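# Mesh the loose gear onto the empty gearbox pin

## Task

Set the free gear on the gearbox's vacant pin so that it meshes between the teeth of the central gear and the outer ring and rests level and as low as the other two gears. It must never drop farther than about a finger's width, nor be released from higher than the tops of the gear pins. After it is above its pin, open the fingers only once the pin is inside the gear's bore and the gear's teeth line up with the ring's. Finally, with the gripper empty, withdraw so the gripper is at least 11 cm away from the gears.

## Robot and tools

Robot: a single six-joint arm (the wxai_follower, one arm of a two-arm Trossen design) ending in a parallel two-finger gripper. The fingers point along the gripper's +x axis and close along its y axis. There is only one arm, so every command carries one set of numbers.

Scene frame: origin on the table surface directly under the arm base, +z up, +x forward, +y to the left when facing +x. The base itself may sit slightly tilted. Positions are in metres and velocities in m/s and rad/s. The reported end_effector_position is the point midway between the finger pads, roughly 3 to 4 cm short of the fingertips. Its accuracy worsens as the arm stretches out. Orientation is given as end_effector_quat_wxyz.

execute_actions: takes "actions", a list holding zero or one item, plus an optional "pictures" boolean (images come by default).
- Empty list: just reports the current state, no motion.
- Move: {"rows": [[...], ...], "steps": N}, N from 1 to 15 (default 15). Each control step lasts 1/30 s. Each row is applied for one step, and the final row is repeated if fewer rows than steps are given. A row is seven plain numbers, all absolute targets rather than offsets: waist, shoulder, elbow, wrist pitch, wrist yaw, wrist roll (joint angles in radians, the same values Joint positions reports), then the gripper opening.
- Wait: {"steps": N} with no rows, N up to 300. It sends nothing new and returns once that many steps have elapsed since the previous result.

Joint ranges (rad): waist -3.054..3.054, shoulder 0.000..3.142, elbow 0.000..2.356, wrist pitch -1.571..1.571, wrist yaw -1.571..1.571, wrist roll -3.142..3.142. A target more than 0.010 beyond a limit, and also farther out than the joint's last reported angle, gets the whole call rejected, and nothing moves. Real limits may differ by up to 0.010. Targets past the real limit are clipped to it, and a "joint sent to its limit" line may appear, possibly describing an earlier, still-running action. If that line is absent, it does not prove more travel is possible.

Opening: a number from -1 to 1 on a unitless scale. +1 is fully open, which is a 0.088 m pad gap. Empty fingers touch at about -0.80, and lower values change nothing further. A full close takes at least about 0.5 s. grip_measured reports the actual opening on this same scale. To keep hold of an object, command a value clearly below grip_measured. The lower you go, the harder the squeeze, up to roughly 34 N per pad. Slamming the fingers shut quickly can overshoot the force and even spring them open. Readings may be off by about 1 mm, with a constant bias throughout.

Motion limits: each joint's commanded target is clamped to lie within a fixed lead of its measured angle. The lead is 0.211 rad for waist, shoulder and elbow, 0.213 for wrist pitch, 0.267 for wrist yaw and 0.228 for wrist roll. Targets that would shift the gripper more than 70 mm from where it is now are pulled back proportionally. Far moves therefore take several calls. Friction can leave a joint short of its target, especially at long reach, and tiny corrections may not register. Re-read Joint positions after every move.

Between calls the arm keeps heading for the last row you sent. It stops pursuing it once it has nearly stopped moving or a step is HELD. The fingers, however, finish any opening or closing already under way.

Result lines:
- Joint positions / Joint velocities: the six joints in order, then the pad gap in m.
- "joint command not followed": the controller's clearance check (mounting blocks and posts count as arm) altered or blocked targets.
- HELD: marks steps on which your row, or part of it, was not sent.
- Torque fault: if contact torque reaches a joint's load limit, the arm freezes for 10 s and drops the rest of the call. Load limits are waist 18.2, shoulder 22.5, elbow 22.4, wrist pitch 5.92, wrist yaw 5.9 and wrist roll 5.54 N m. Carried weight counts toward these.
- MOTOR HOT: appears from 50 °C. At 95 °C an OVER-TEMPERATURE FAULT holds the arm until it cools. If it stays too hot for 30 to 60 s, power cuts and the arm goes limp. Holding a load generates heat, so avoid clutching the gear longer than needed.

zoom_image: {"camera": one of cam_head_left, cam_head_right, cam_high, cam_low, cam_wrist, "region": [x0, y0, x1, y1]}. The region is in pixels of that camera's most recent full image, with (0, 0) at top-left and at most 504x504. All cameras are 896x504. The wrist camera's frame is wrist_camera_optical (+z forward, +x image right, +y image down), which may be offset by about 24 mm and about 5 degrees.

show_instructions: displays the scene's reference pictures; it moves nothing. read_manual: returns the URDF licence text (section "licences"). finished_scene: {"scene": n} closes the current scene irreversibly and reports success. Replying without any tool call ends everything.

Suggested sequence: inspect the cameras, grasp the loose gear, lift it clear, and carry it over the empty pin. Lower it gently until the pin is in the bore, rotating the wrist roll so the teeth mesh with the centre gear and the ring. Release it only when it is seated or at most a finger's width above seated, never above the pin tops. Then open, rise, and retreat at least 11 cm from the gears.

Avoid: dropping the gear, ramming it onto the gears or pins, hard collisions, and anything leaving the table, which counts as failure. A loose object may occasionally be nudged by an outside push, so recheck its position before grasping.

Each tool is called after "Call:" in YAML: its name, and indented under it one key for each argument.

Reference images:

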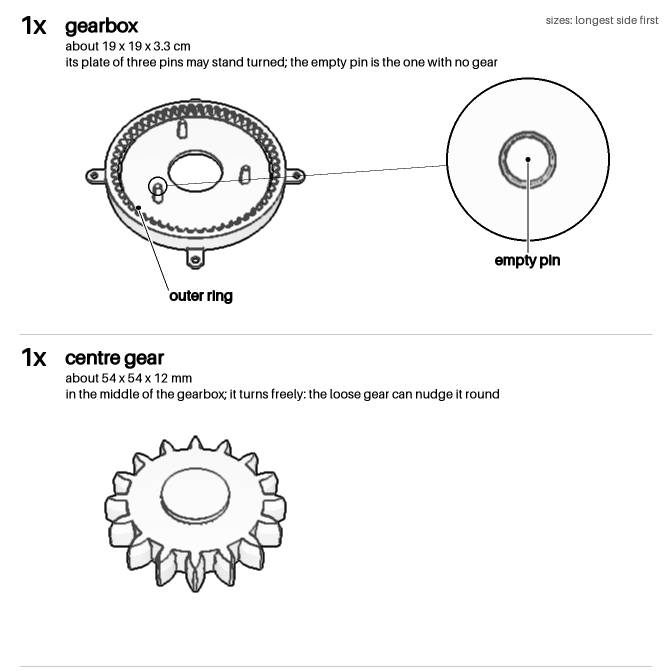

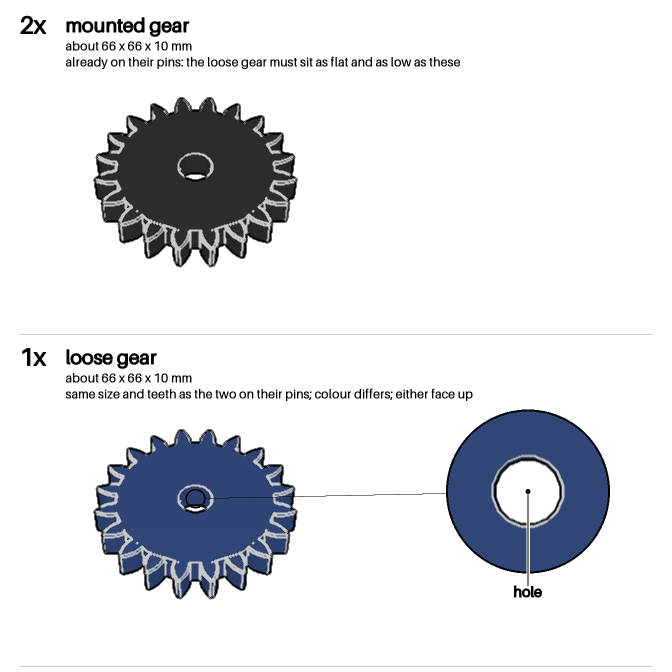

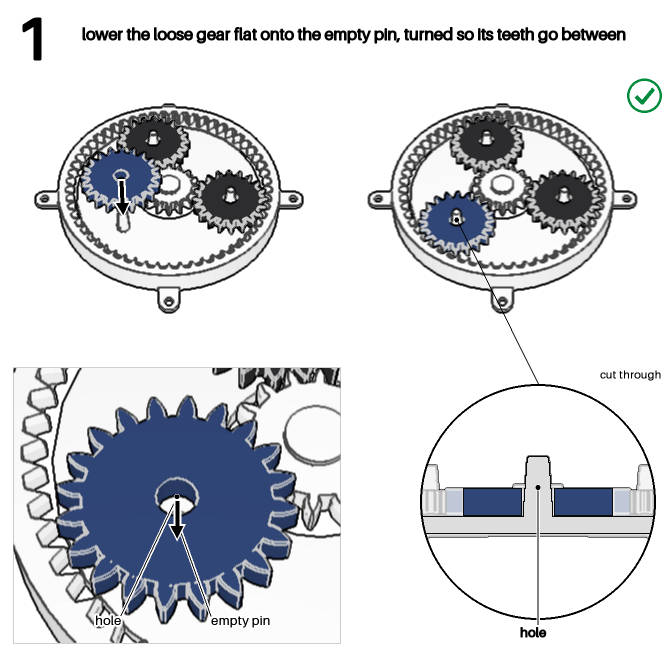

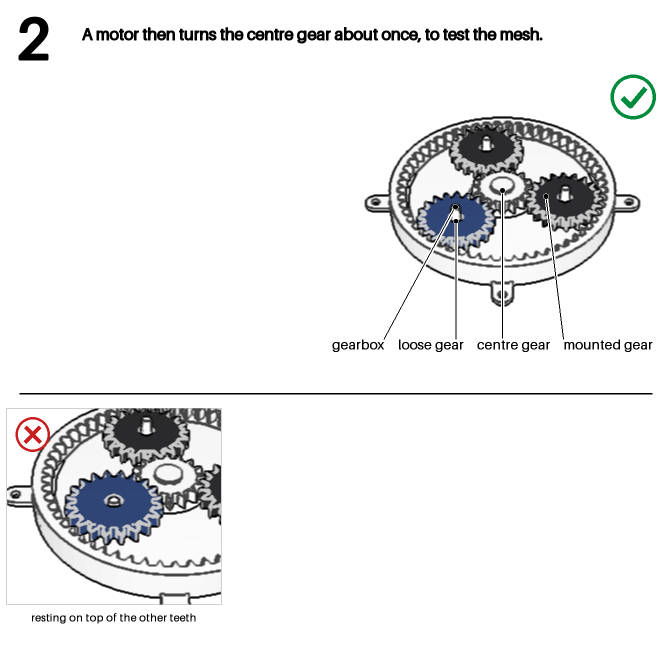

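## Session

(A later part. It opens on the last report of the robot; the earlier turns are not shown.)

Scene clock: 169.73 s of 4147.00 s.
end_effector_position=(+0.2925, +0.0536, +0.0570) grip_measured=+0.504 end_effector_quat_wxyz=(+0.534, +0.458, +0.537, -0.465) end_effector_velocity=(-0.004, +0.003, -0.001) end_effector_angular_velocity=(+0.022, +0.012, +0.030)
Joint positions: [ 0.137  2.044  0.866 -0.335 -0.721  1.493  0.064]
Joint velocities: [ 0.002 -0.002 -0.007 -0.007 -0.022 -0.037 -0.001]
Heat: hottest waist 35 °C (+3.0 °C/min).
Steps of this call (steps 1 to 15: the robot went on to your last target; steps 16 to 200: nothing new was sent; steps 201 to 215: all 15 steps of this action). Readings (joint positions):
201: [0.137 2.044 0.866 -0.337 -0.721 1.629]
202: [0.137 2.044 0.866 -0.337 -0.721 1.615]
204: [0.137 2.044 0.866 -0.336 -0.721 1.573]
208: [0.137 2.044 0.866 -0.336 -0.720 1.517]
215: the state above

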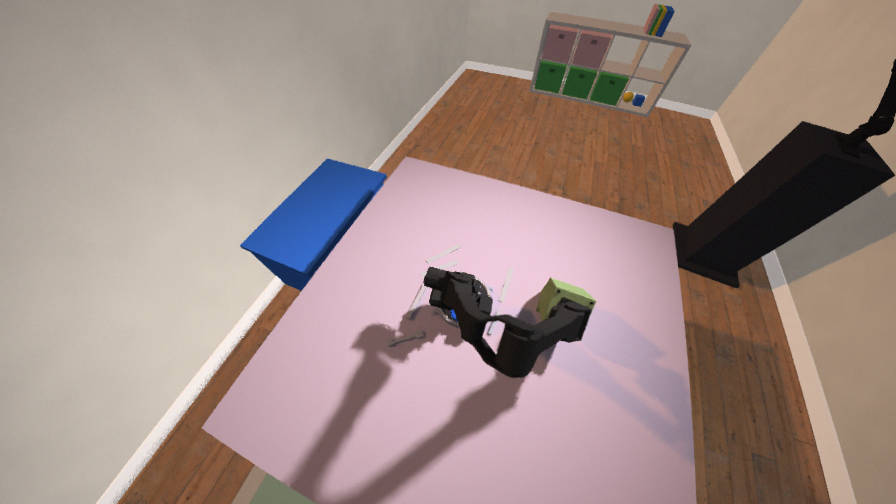

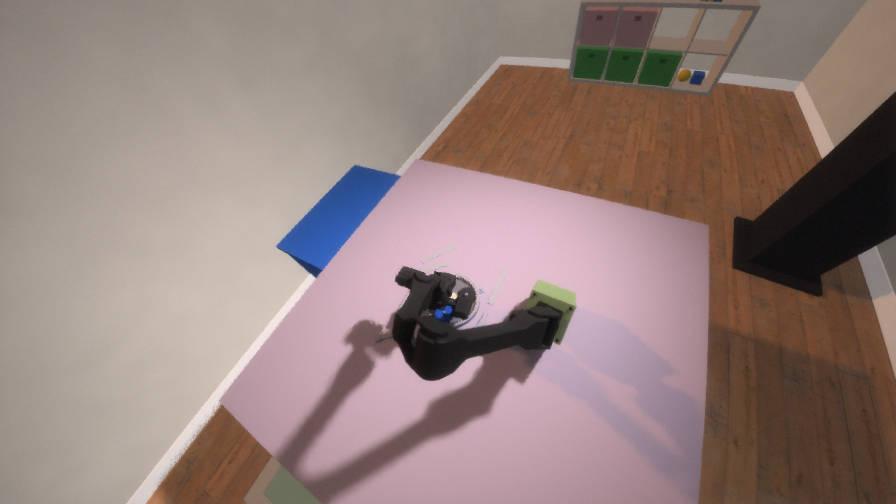

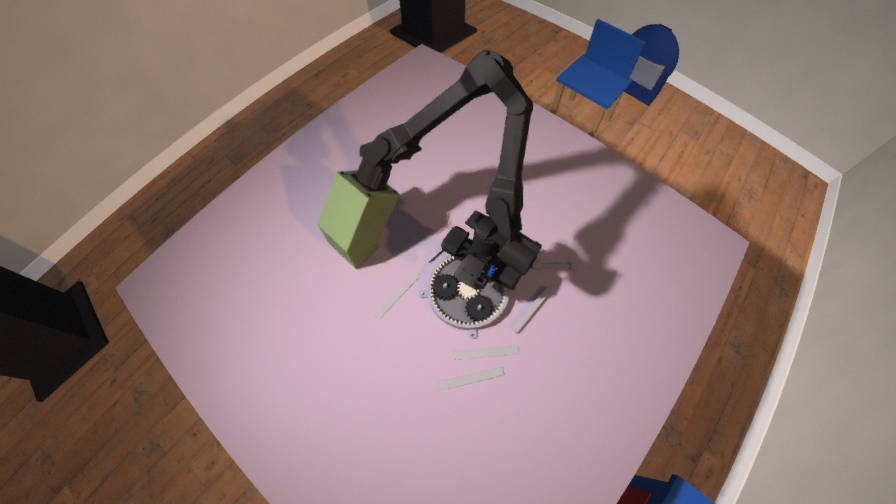

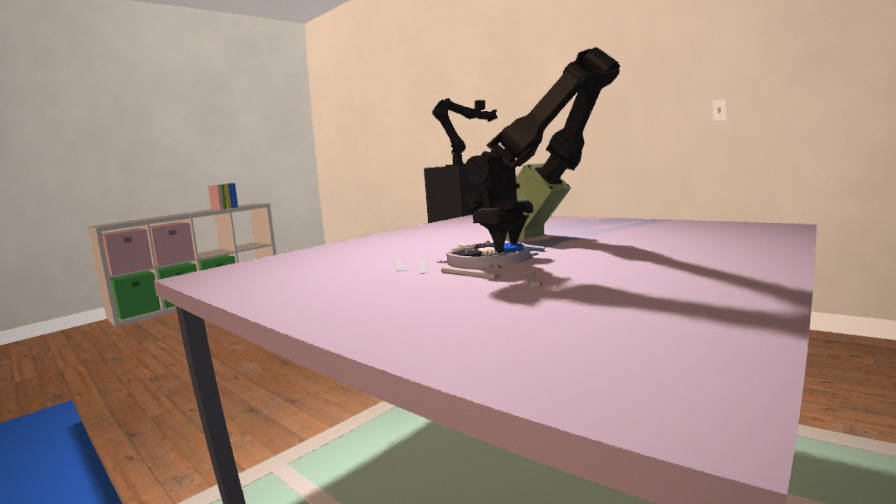

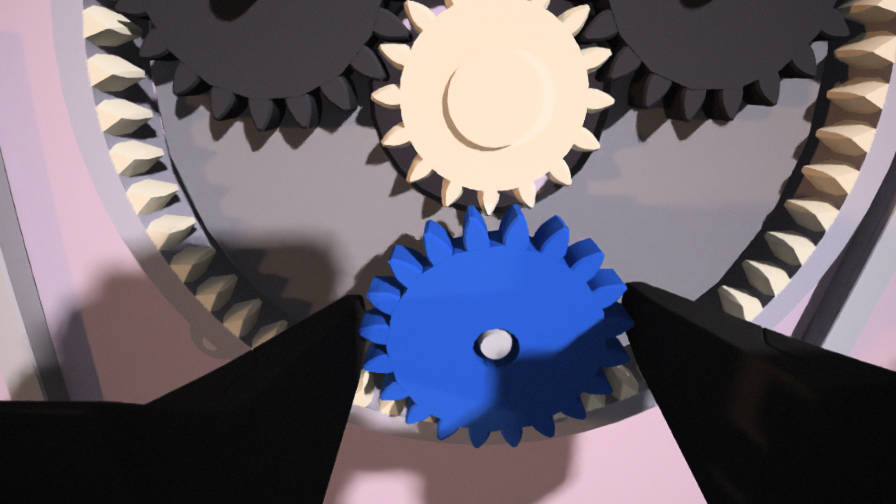

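Call:
execute_actions:
  actions:
    - {"rows":[[0.144,2.058,0.858,-0.322,-0.724,1.495,0.2],[0.144,2.058,0.858,-0.322,-0.724,1.495,0.2],[0.144,2.058,0.858,-0.322,-0.724,1.495,0.2],[0.144,2.058,0.858,-0.322,-0.724,1.495,0.2],[0.152,2.068,0.853,-0.304,-0.723,1.505,0.2]],"steps":15}

Scene clock: 173.67 s of 4147.00 s.
end_effector_position=(+0.2922, +0.0531, +0.0514) grip_measured=+0.504 end_effector_quat_wxyz=(+0.536, +0.457, +0.538, -0.464) end_effector_velocity=(+0.005, +0.001, +0.000) end_effector_angular_velocity=(+0.009, -0.017, +0.020)
Joint positions: [ 0.149  2.057  0.859 -0.305 -0.719  1.504  0.064]
Joint velocities: [-0.002  0.002  0.002  0.022 -0.007 -0.007 -0.001]
Heat: hottest waist 35 °C (+3.0 °C/min).
Steps of this call (steps 1 to 15: the robot went on to your last target; steps 16 to 103: nothing new was sent; steps 104 to 118: all 15 steps of this action). Readings (joint positions):
104: [0.137 2.045 0.866 -0.335 -0.721 1.489]
105: [0.138 2.045 0.865 -0.333 -0.721 1.489]
107: [0.140 2.047 0.864 -0.329 -0.720 1.489]
111: [0.146 2.054 0.861 -0.313 -0.719 1.498]
118: the state above

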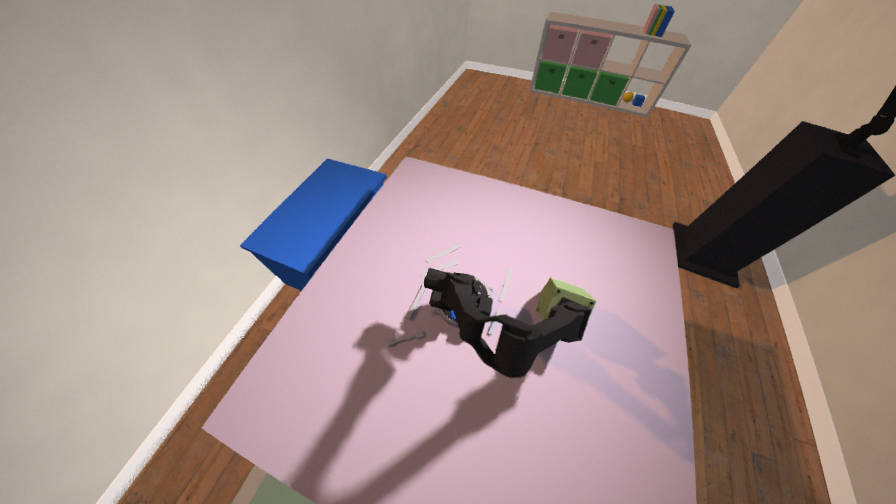

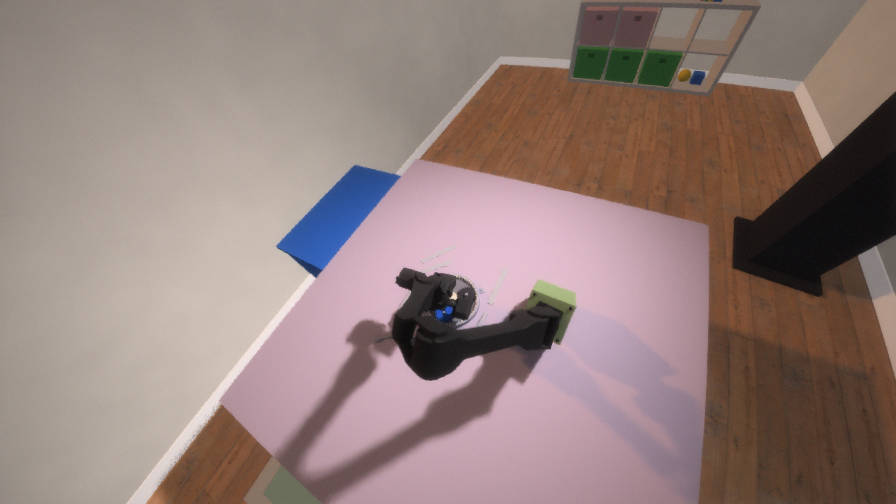

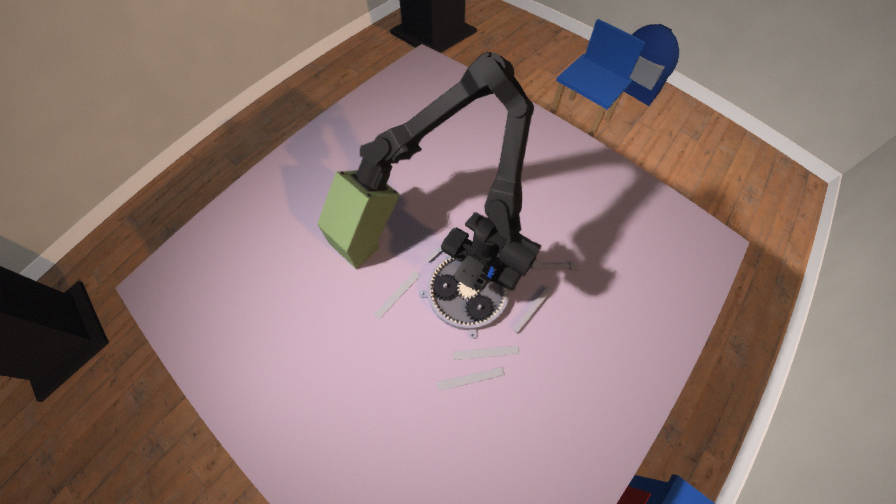

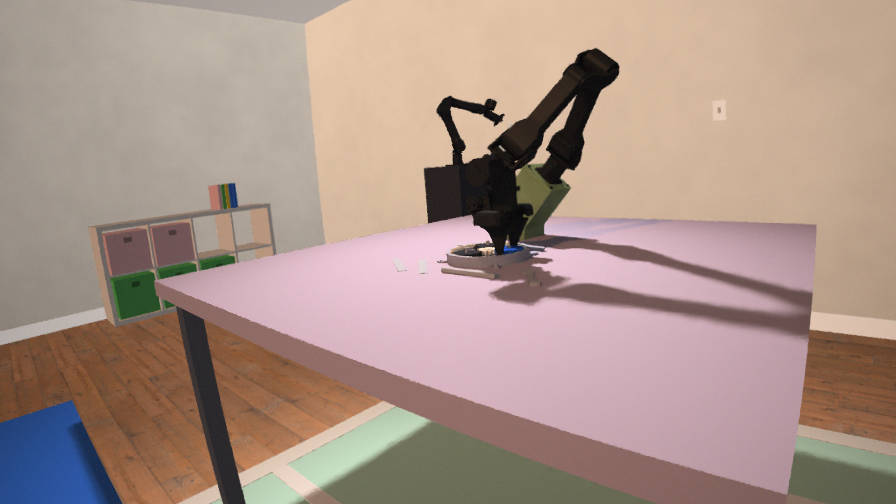

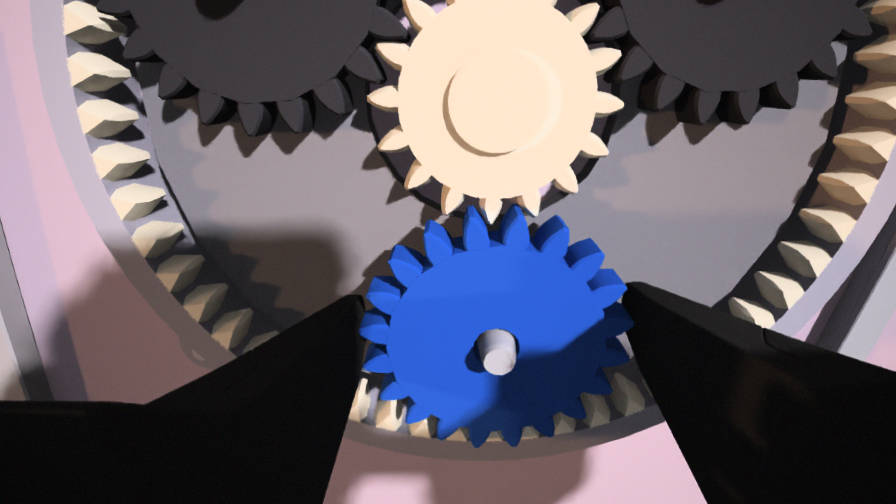

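Going in. Another 6 mm.

Call:
execute_actions:
  actions:
    - {"rows":[[0.158,2.074,0.849,-0.29,-0.722,1.513,0.2],[0.158,2.074,0.849,-0.29,-0.722,1.513,0.2],[0.158,2.074,0.849,-0.29,-0.722,1.513,0.2],[0.158,2.074,0.849,-0.29,-0.722,1.513,0.2],[0.165,2.083,0.845,-0.274,-0.721,1.522,0.2]],"steps":15}

Call:
zoom_image:
  camera: "cam_low"
  region: [440,215,560,275]

Scene clock: 178.17 s of 4147.00 s.
end_effector_position=(+0.2916, +0.0526, +0.0466) grip_measured=+0.504 end_effector_quat_wxyz=(+0.536, +0.458, +0.537, -0.463) end_effector_velocity=(-0.000, -0.001, +0.001) end_effector_angular_velocity=(+0.007, -0.006, +0.003)
Joint positions: [ 0.158  2.068  0.852 -0.275 -0.719  1.52   0.064]
Joint velocities: [-0.007 -0.002 -0.007  0.007 -0.007 -0.007 -0.   ]
Heat: hottest waist 35 °C (+2.0 °C/min).
Steps of this call (steps 1 to 15: the robot went on to your last target; steps 16 to 120: nothing new was sent; steps 121 to 135: all 15 steps of this action). Readings (joint positions):
121: [0.150 2.059 0.858 -0.301 -0.719 1.509]
122: [0.151 2.060 0.858 -0.299 -0.719 1.509]
124: [0.153 2.062 0.857 -0.295 -0.718 1.510]
128: [0.158 2.068 0.855 -0.280 -0.718 1.519]
135: the state above

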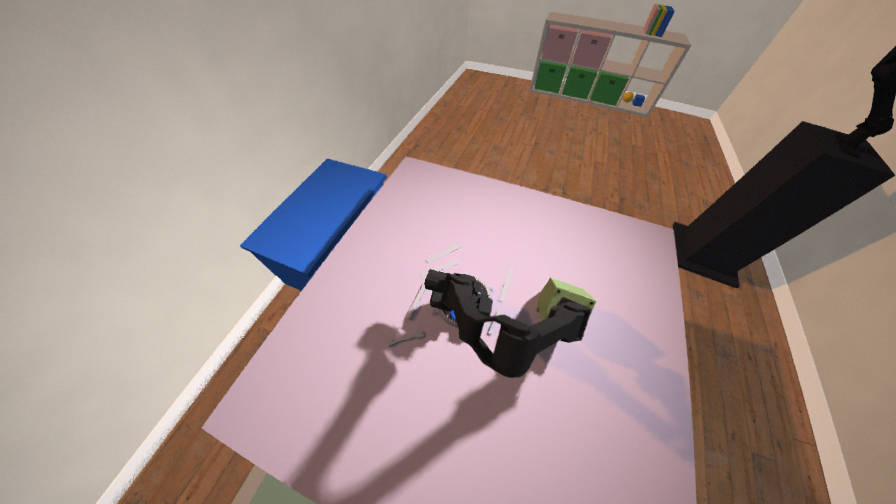

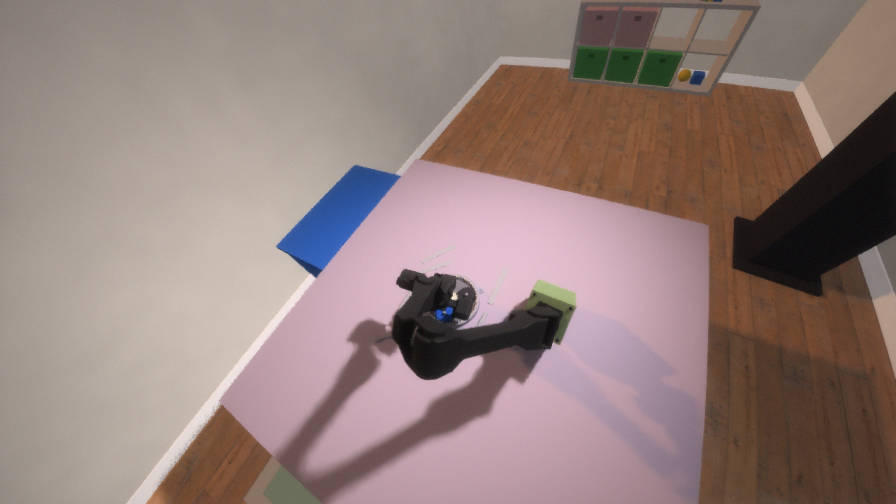

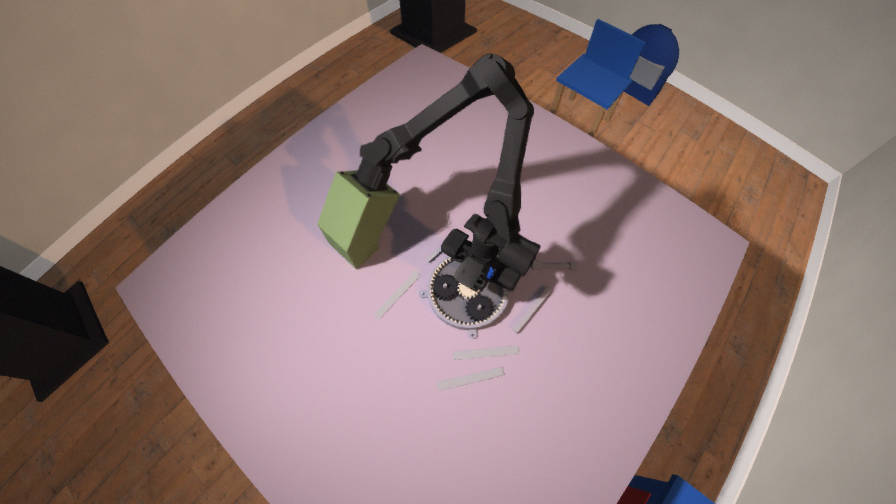

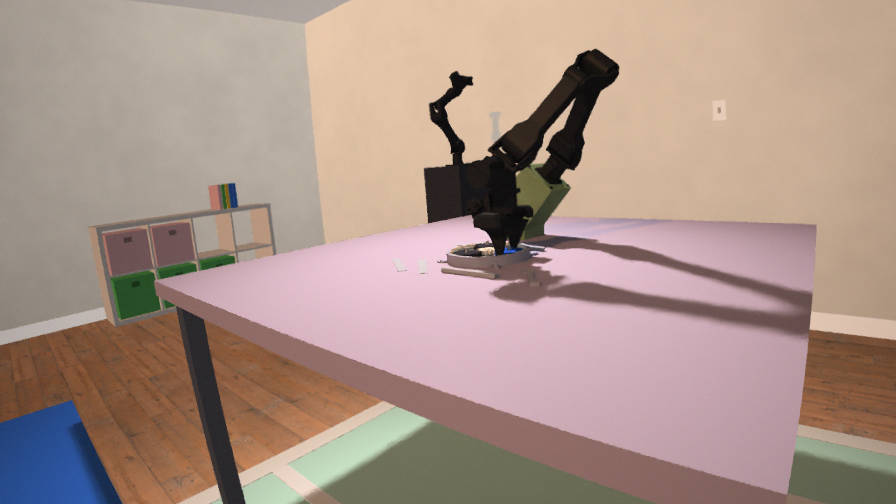

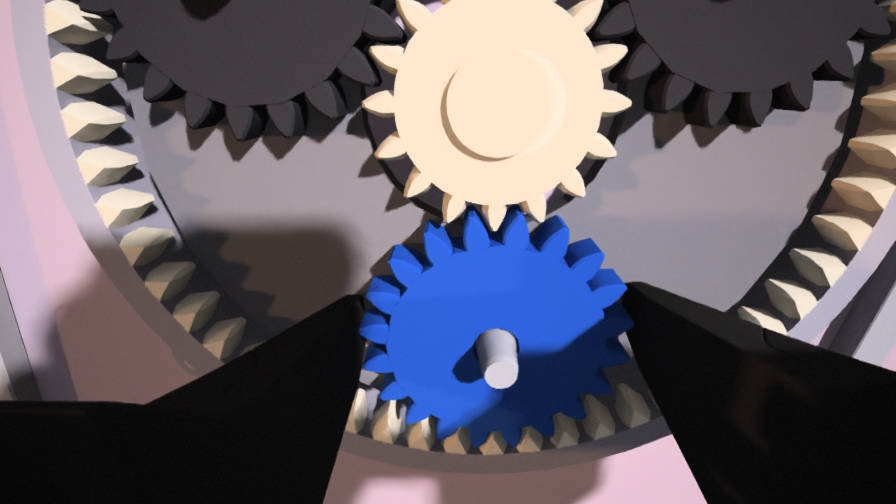

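Region (440, 215, 560, 275) of cam_low's 896x504 image, scaled by 4.200, with more detail than that image has.

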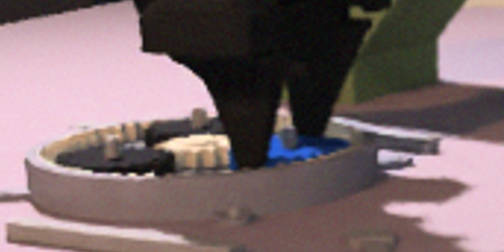

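Call:
execute_actions:
  actions:
    - {"rows":[[0.168,2.088,0.843,-0.266,-0.721,1.527,0.2],[0.168,2.088,0.843,-0.266,-0.721,1.527,0.2],[0.168,2.088,0.843,-0.266,-0.721,1.527,0.2],[0.168,2.088,0.843,-0.266,-0.721,1.527,0.2],[0.168,2.088,0.843,-0.266,-0.721,1.527,0.5],[0.168,2.088,0.843,-0.266,-0.721,1.527,0.6],[0.168,2.088,0.843,-0.266,-0.721,1.527,0.7]],"steps":15}
  pictures: false

Call:
execute_actions:
  actions:
    - {"rows":[[0.15,2.06,0.853,-0.304,-0.723,1.505,0.7],[0.15,2.06,0.853,-0.304,-0.723,1.505,0.7],[0.15,2.06,0.853,-0.304,-0.723,1.505,0.7],[0.13,2.035,0.866,-0.35,-0.725,1.49,0.7],[0.13,2.035,0.866,-0.35,-0.725,1.49,0.7],[0.09,2.0,0.885,-0.42,-0.727,1.45,0.7],[0.09,2.0,0.885,-0.42,-0.727,1.45,0.7],[0.05,1.95,0.9,-0.5,-0.73,1.45,0.8],[0.05,1.95,0.9,-0.5,-0.73,1.45,0.8],[0.0,1.7,0.9,-0.5,-0.73,1.45,0.8]],"steps":15}
  pictures: false

Call:
execute_actions:
  actions:
    - {"rows":[[0,1.35,0.9,-0.3,-0.6,1.45,0.8]],"steps":15}

Call:
zoom_image:
  camera: "cam_high"
  region: [410,230,530,340]

Call:
zoom_image:
  camera: "cam_low"
  region: [440,215,560,275]

Scene clock: 184.27 s of 4147.00 s.
end_effector_position=(+0.2894, +0.0514, +0.0460) grip_measured=+0.665 end_effector_quat_wxyz=(+0.532, +0.460, +0.536, -0.467) end_effector_velocity=(-0.008, +0.000, +0.001) end_effector_angular_velocity=(+0.019, +0.021, -0.019)
Joint positions: [ 0.156  2.07   0.845 -0.272 -0.72   1.525  0.072]
Joint velocities: [-0.007 -0.002 -0.012 -0.022 -0.022 -0.007  0.012]
Heat: hottest waist 35 °C (+2.0 °C/min).
Steps of this call (steps 1 to 15: the robot went on to your last target; steps 16 to 168: nothing new was sent; steps 169 to 183: all 15 steps of this action). Readings (joint positions):
169: [0.158 2.070 0.851 -0.273 -0.720 1.521]
170: [0.158 2.070 0.851 -0.273 -0.720 1.521]
172: [0.158 2.070 0.850 -0.271 -0.720 1.522]
176: [0.158 2.070 0.850 -0.269 -0.719 1.523]
183: the state above

Scene clock: 184.77 s of 4147.00 s.
end_effector_position=(+0.3178, +0.0764, +0.1365) grip_measured=+0.787 end_effector_quat_wxyz=(+0.589, +0.489, +0.495, -0.411) end_effector_velocity=(+0.133, +0.181, +0.283) end_effector_angular_velocity=(-0.013, -0.899, +0.656)
Joint positions: [ 0.018  1.792  0.892 -0.477 -0.727  1.458  0.078]
Joint velocities: [-0.168 -0.989  0.183 -0.11  -0.066 -0.066  0.005]
Heat: hottest waist 35 °C (+2.0 °C/min).
Steps of this call (steps 1 to 15: all 15 steps of this action). Readings (joint positions):
1: [0.156 2.070 0.845 -0.275 -0.721 1.524]
2: [0.155 2.070 0.845 -0.277 -0.723 1.522]
4: [0.154 2.069 0.850 -0.291 -0.723 1.514]
8: [0.122 2.037 0.867 -0.381 -0.723 1.480]
15: the state above

Scene clock: 185.27 s of 4147.00 s.
end_effector_position=(+0.3580, +0.1538, +0.2550) grip_measured=+0.800 end_effector_quat_wxyz=(+0.786, +0.436, +0.384, -0.212) end_effector_velocity=(-0.002, +0.002, +0.010) end_effector_angular_velocity=(-0.022, -0.034, +0.006)
Joint positions: [ 0.005  1.372  0.9   -0.306 -0.606  1.454  0.078]
Joint velocities: [-0.007 -0.037 -0.002 -0.007  0.022 -0.007  0.   ]
Heat: hottest waist 35 °C (+2.0 °C/min).
Steps of this call (steps 1 to 15: all 15 steps of this action). Readings (joint positions):
1: [0.015 1.755 0.895 -0.460 -0.715 1.457]
2: [0.014 1.720 0.895 -0.427 -0.688 1.457]
4: [0.011 1.644 0.895 -0.373 -0.654 1.456]
8: [0.006 1.474 0.895 -0.326 -0.621 1.455]
15: the state above

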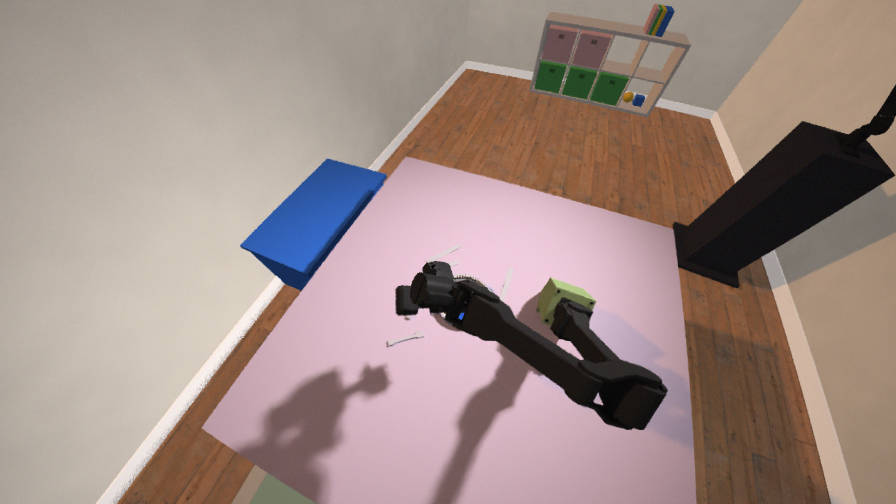

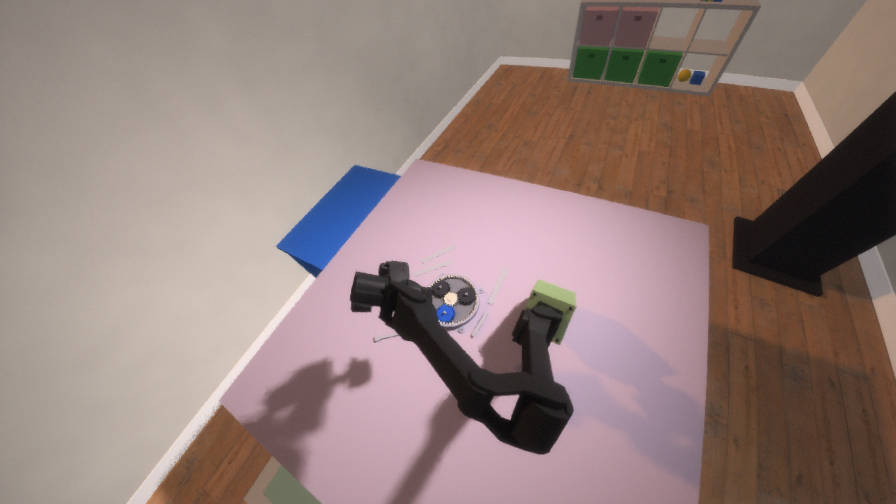

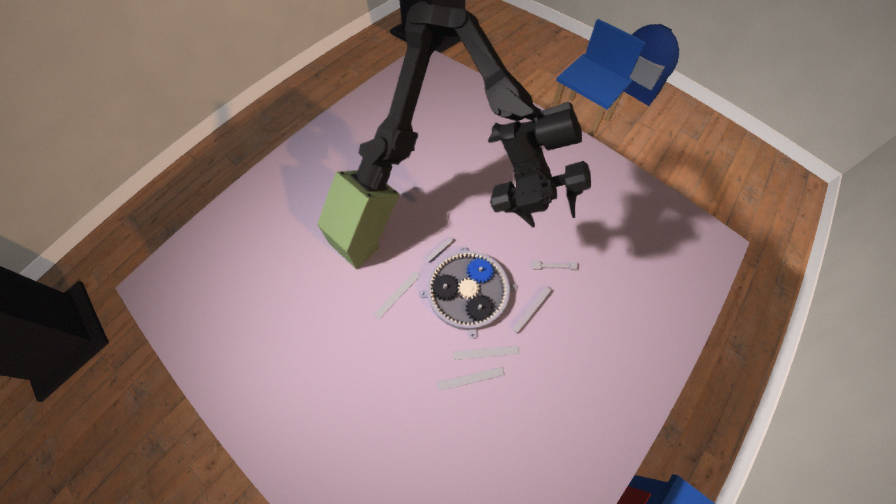

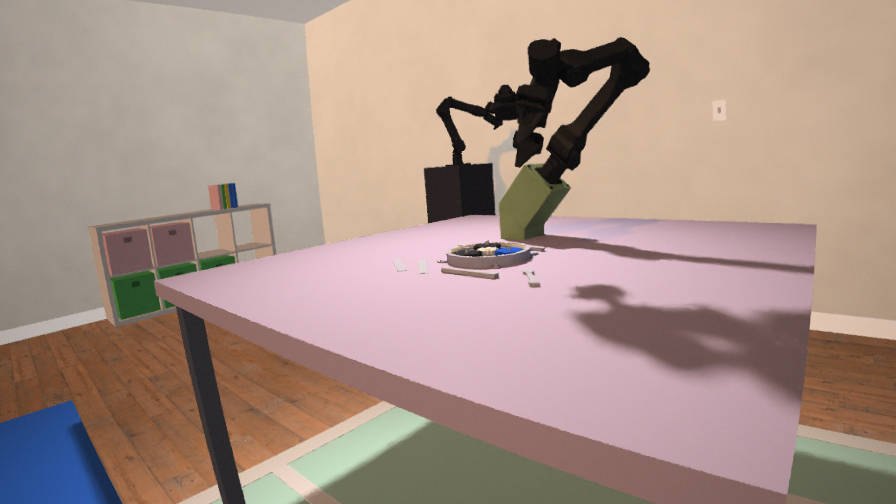

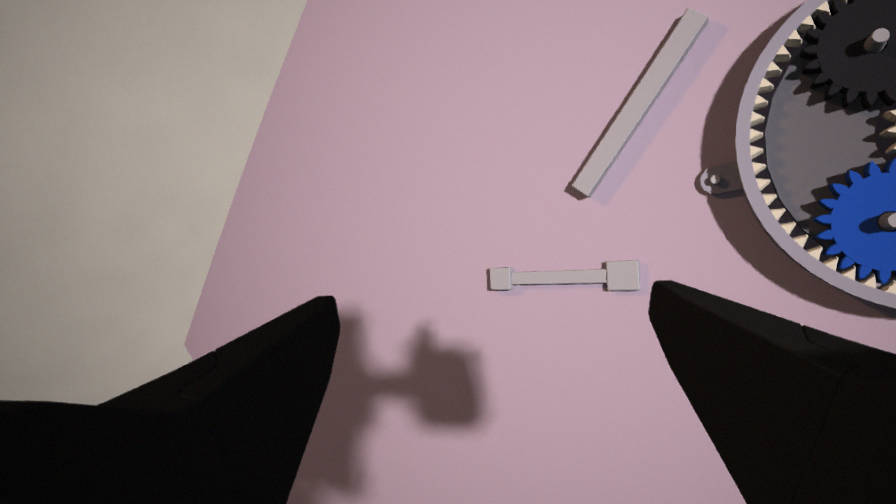

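Region (410, 230, 530, 340) of cam_high's 896x504 image, scaled by 4.200, with more detail than that image has; it fills the top 462 rows of this view, and the rest is white.

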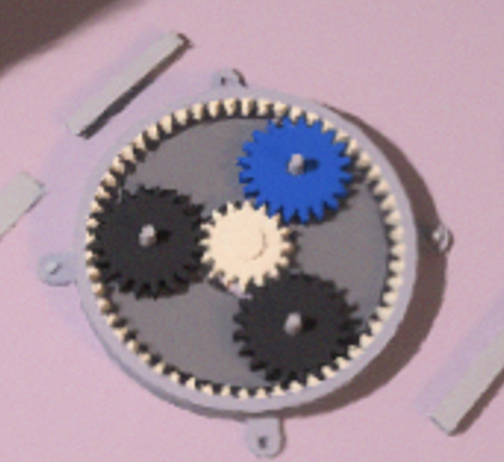

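Region (440, 215, 560, 275) of cam_low's 896x504 image, scaled by 4.200, with more detail than that image has.

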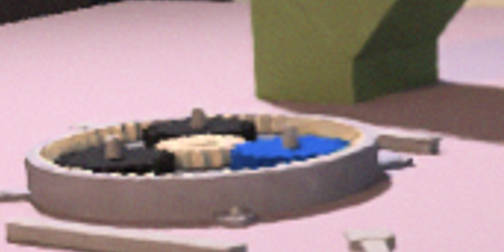

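Call:
finished_scene:
  scene: 1

The scene is finished: the task was done.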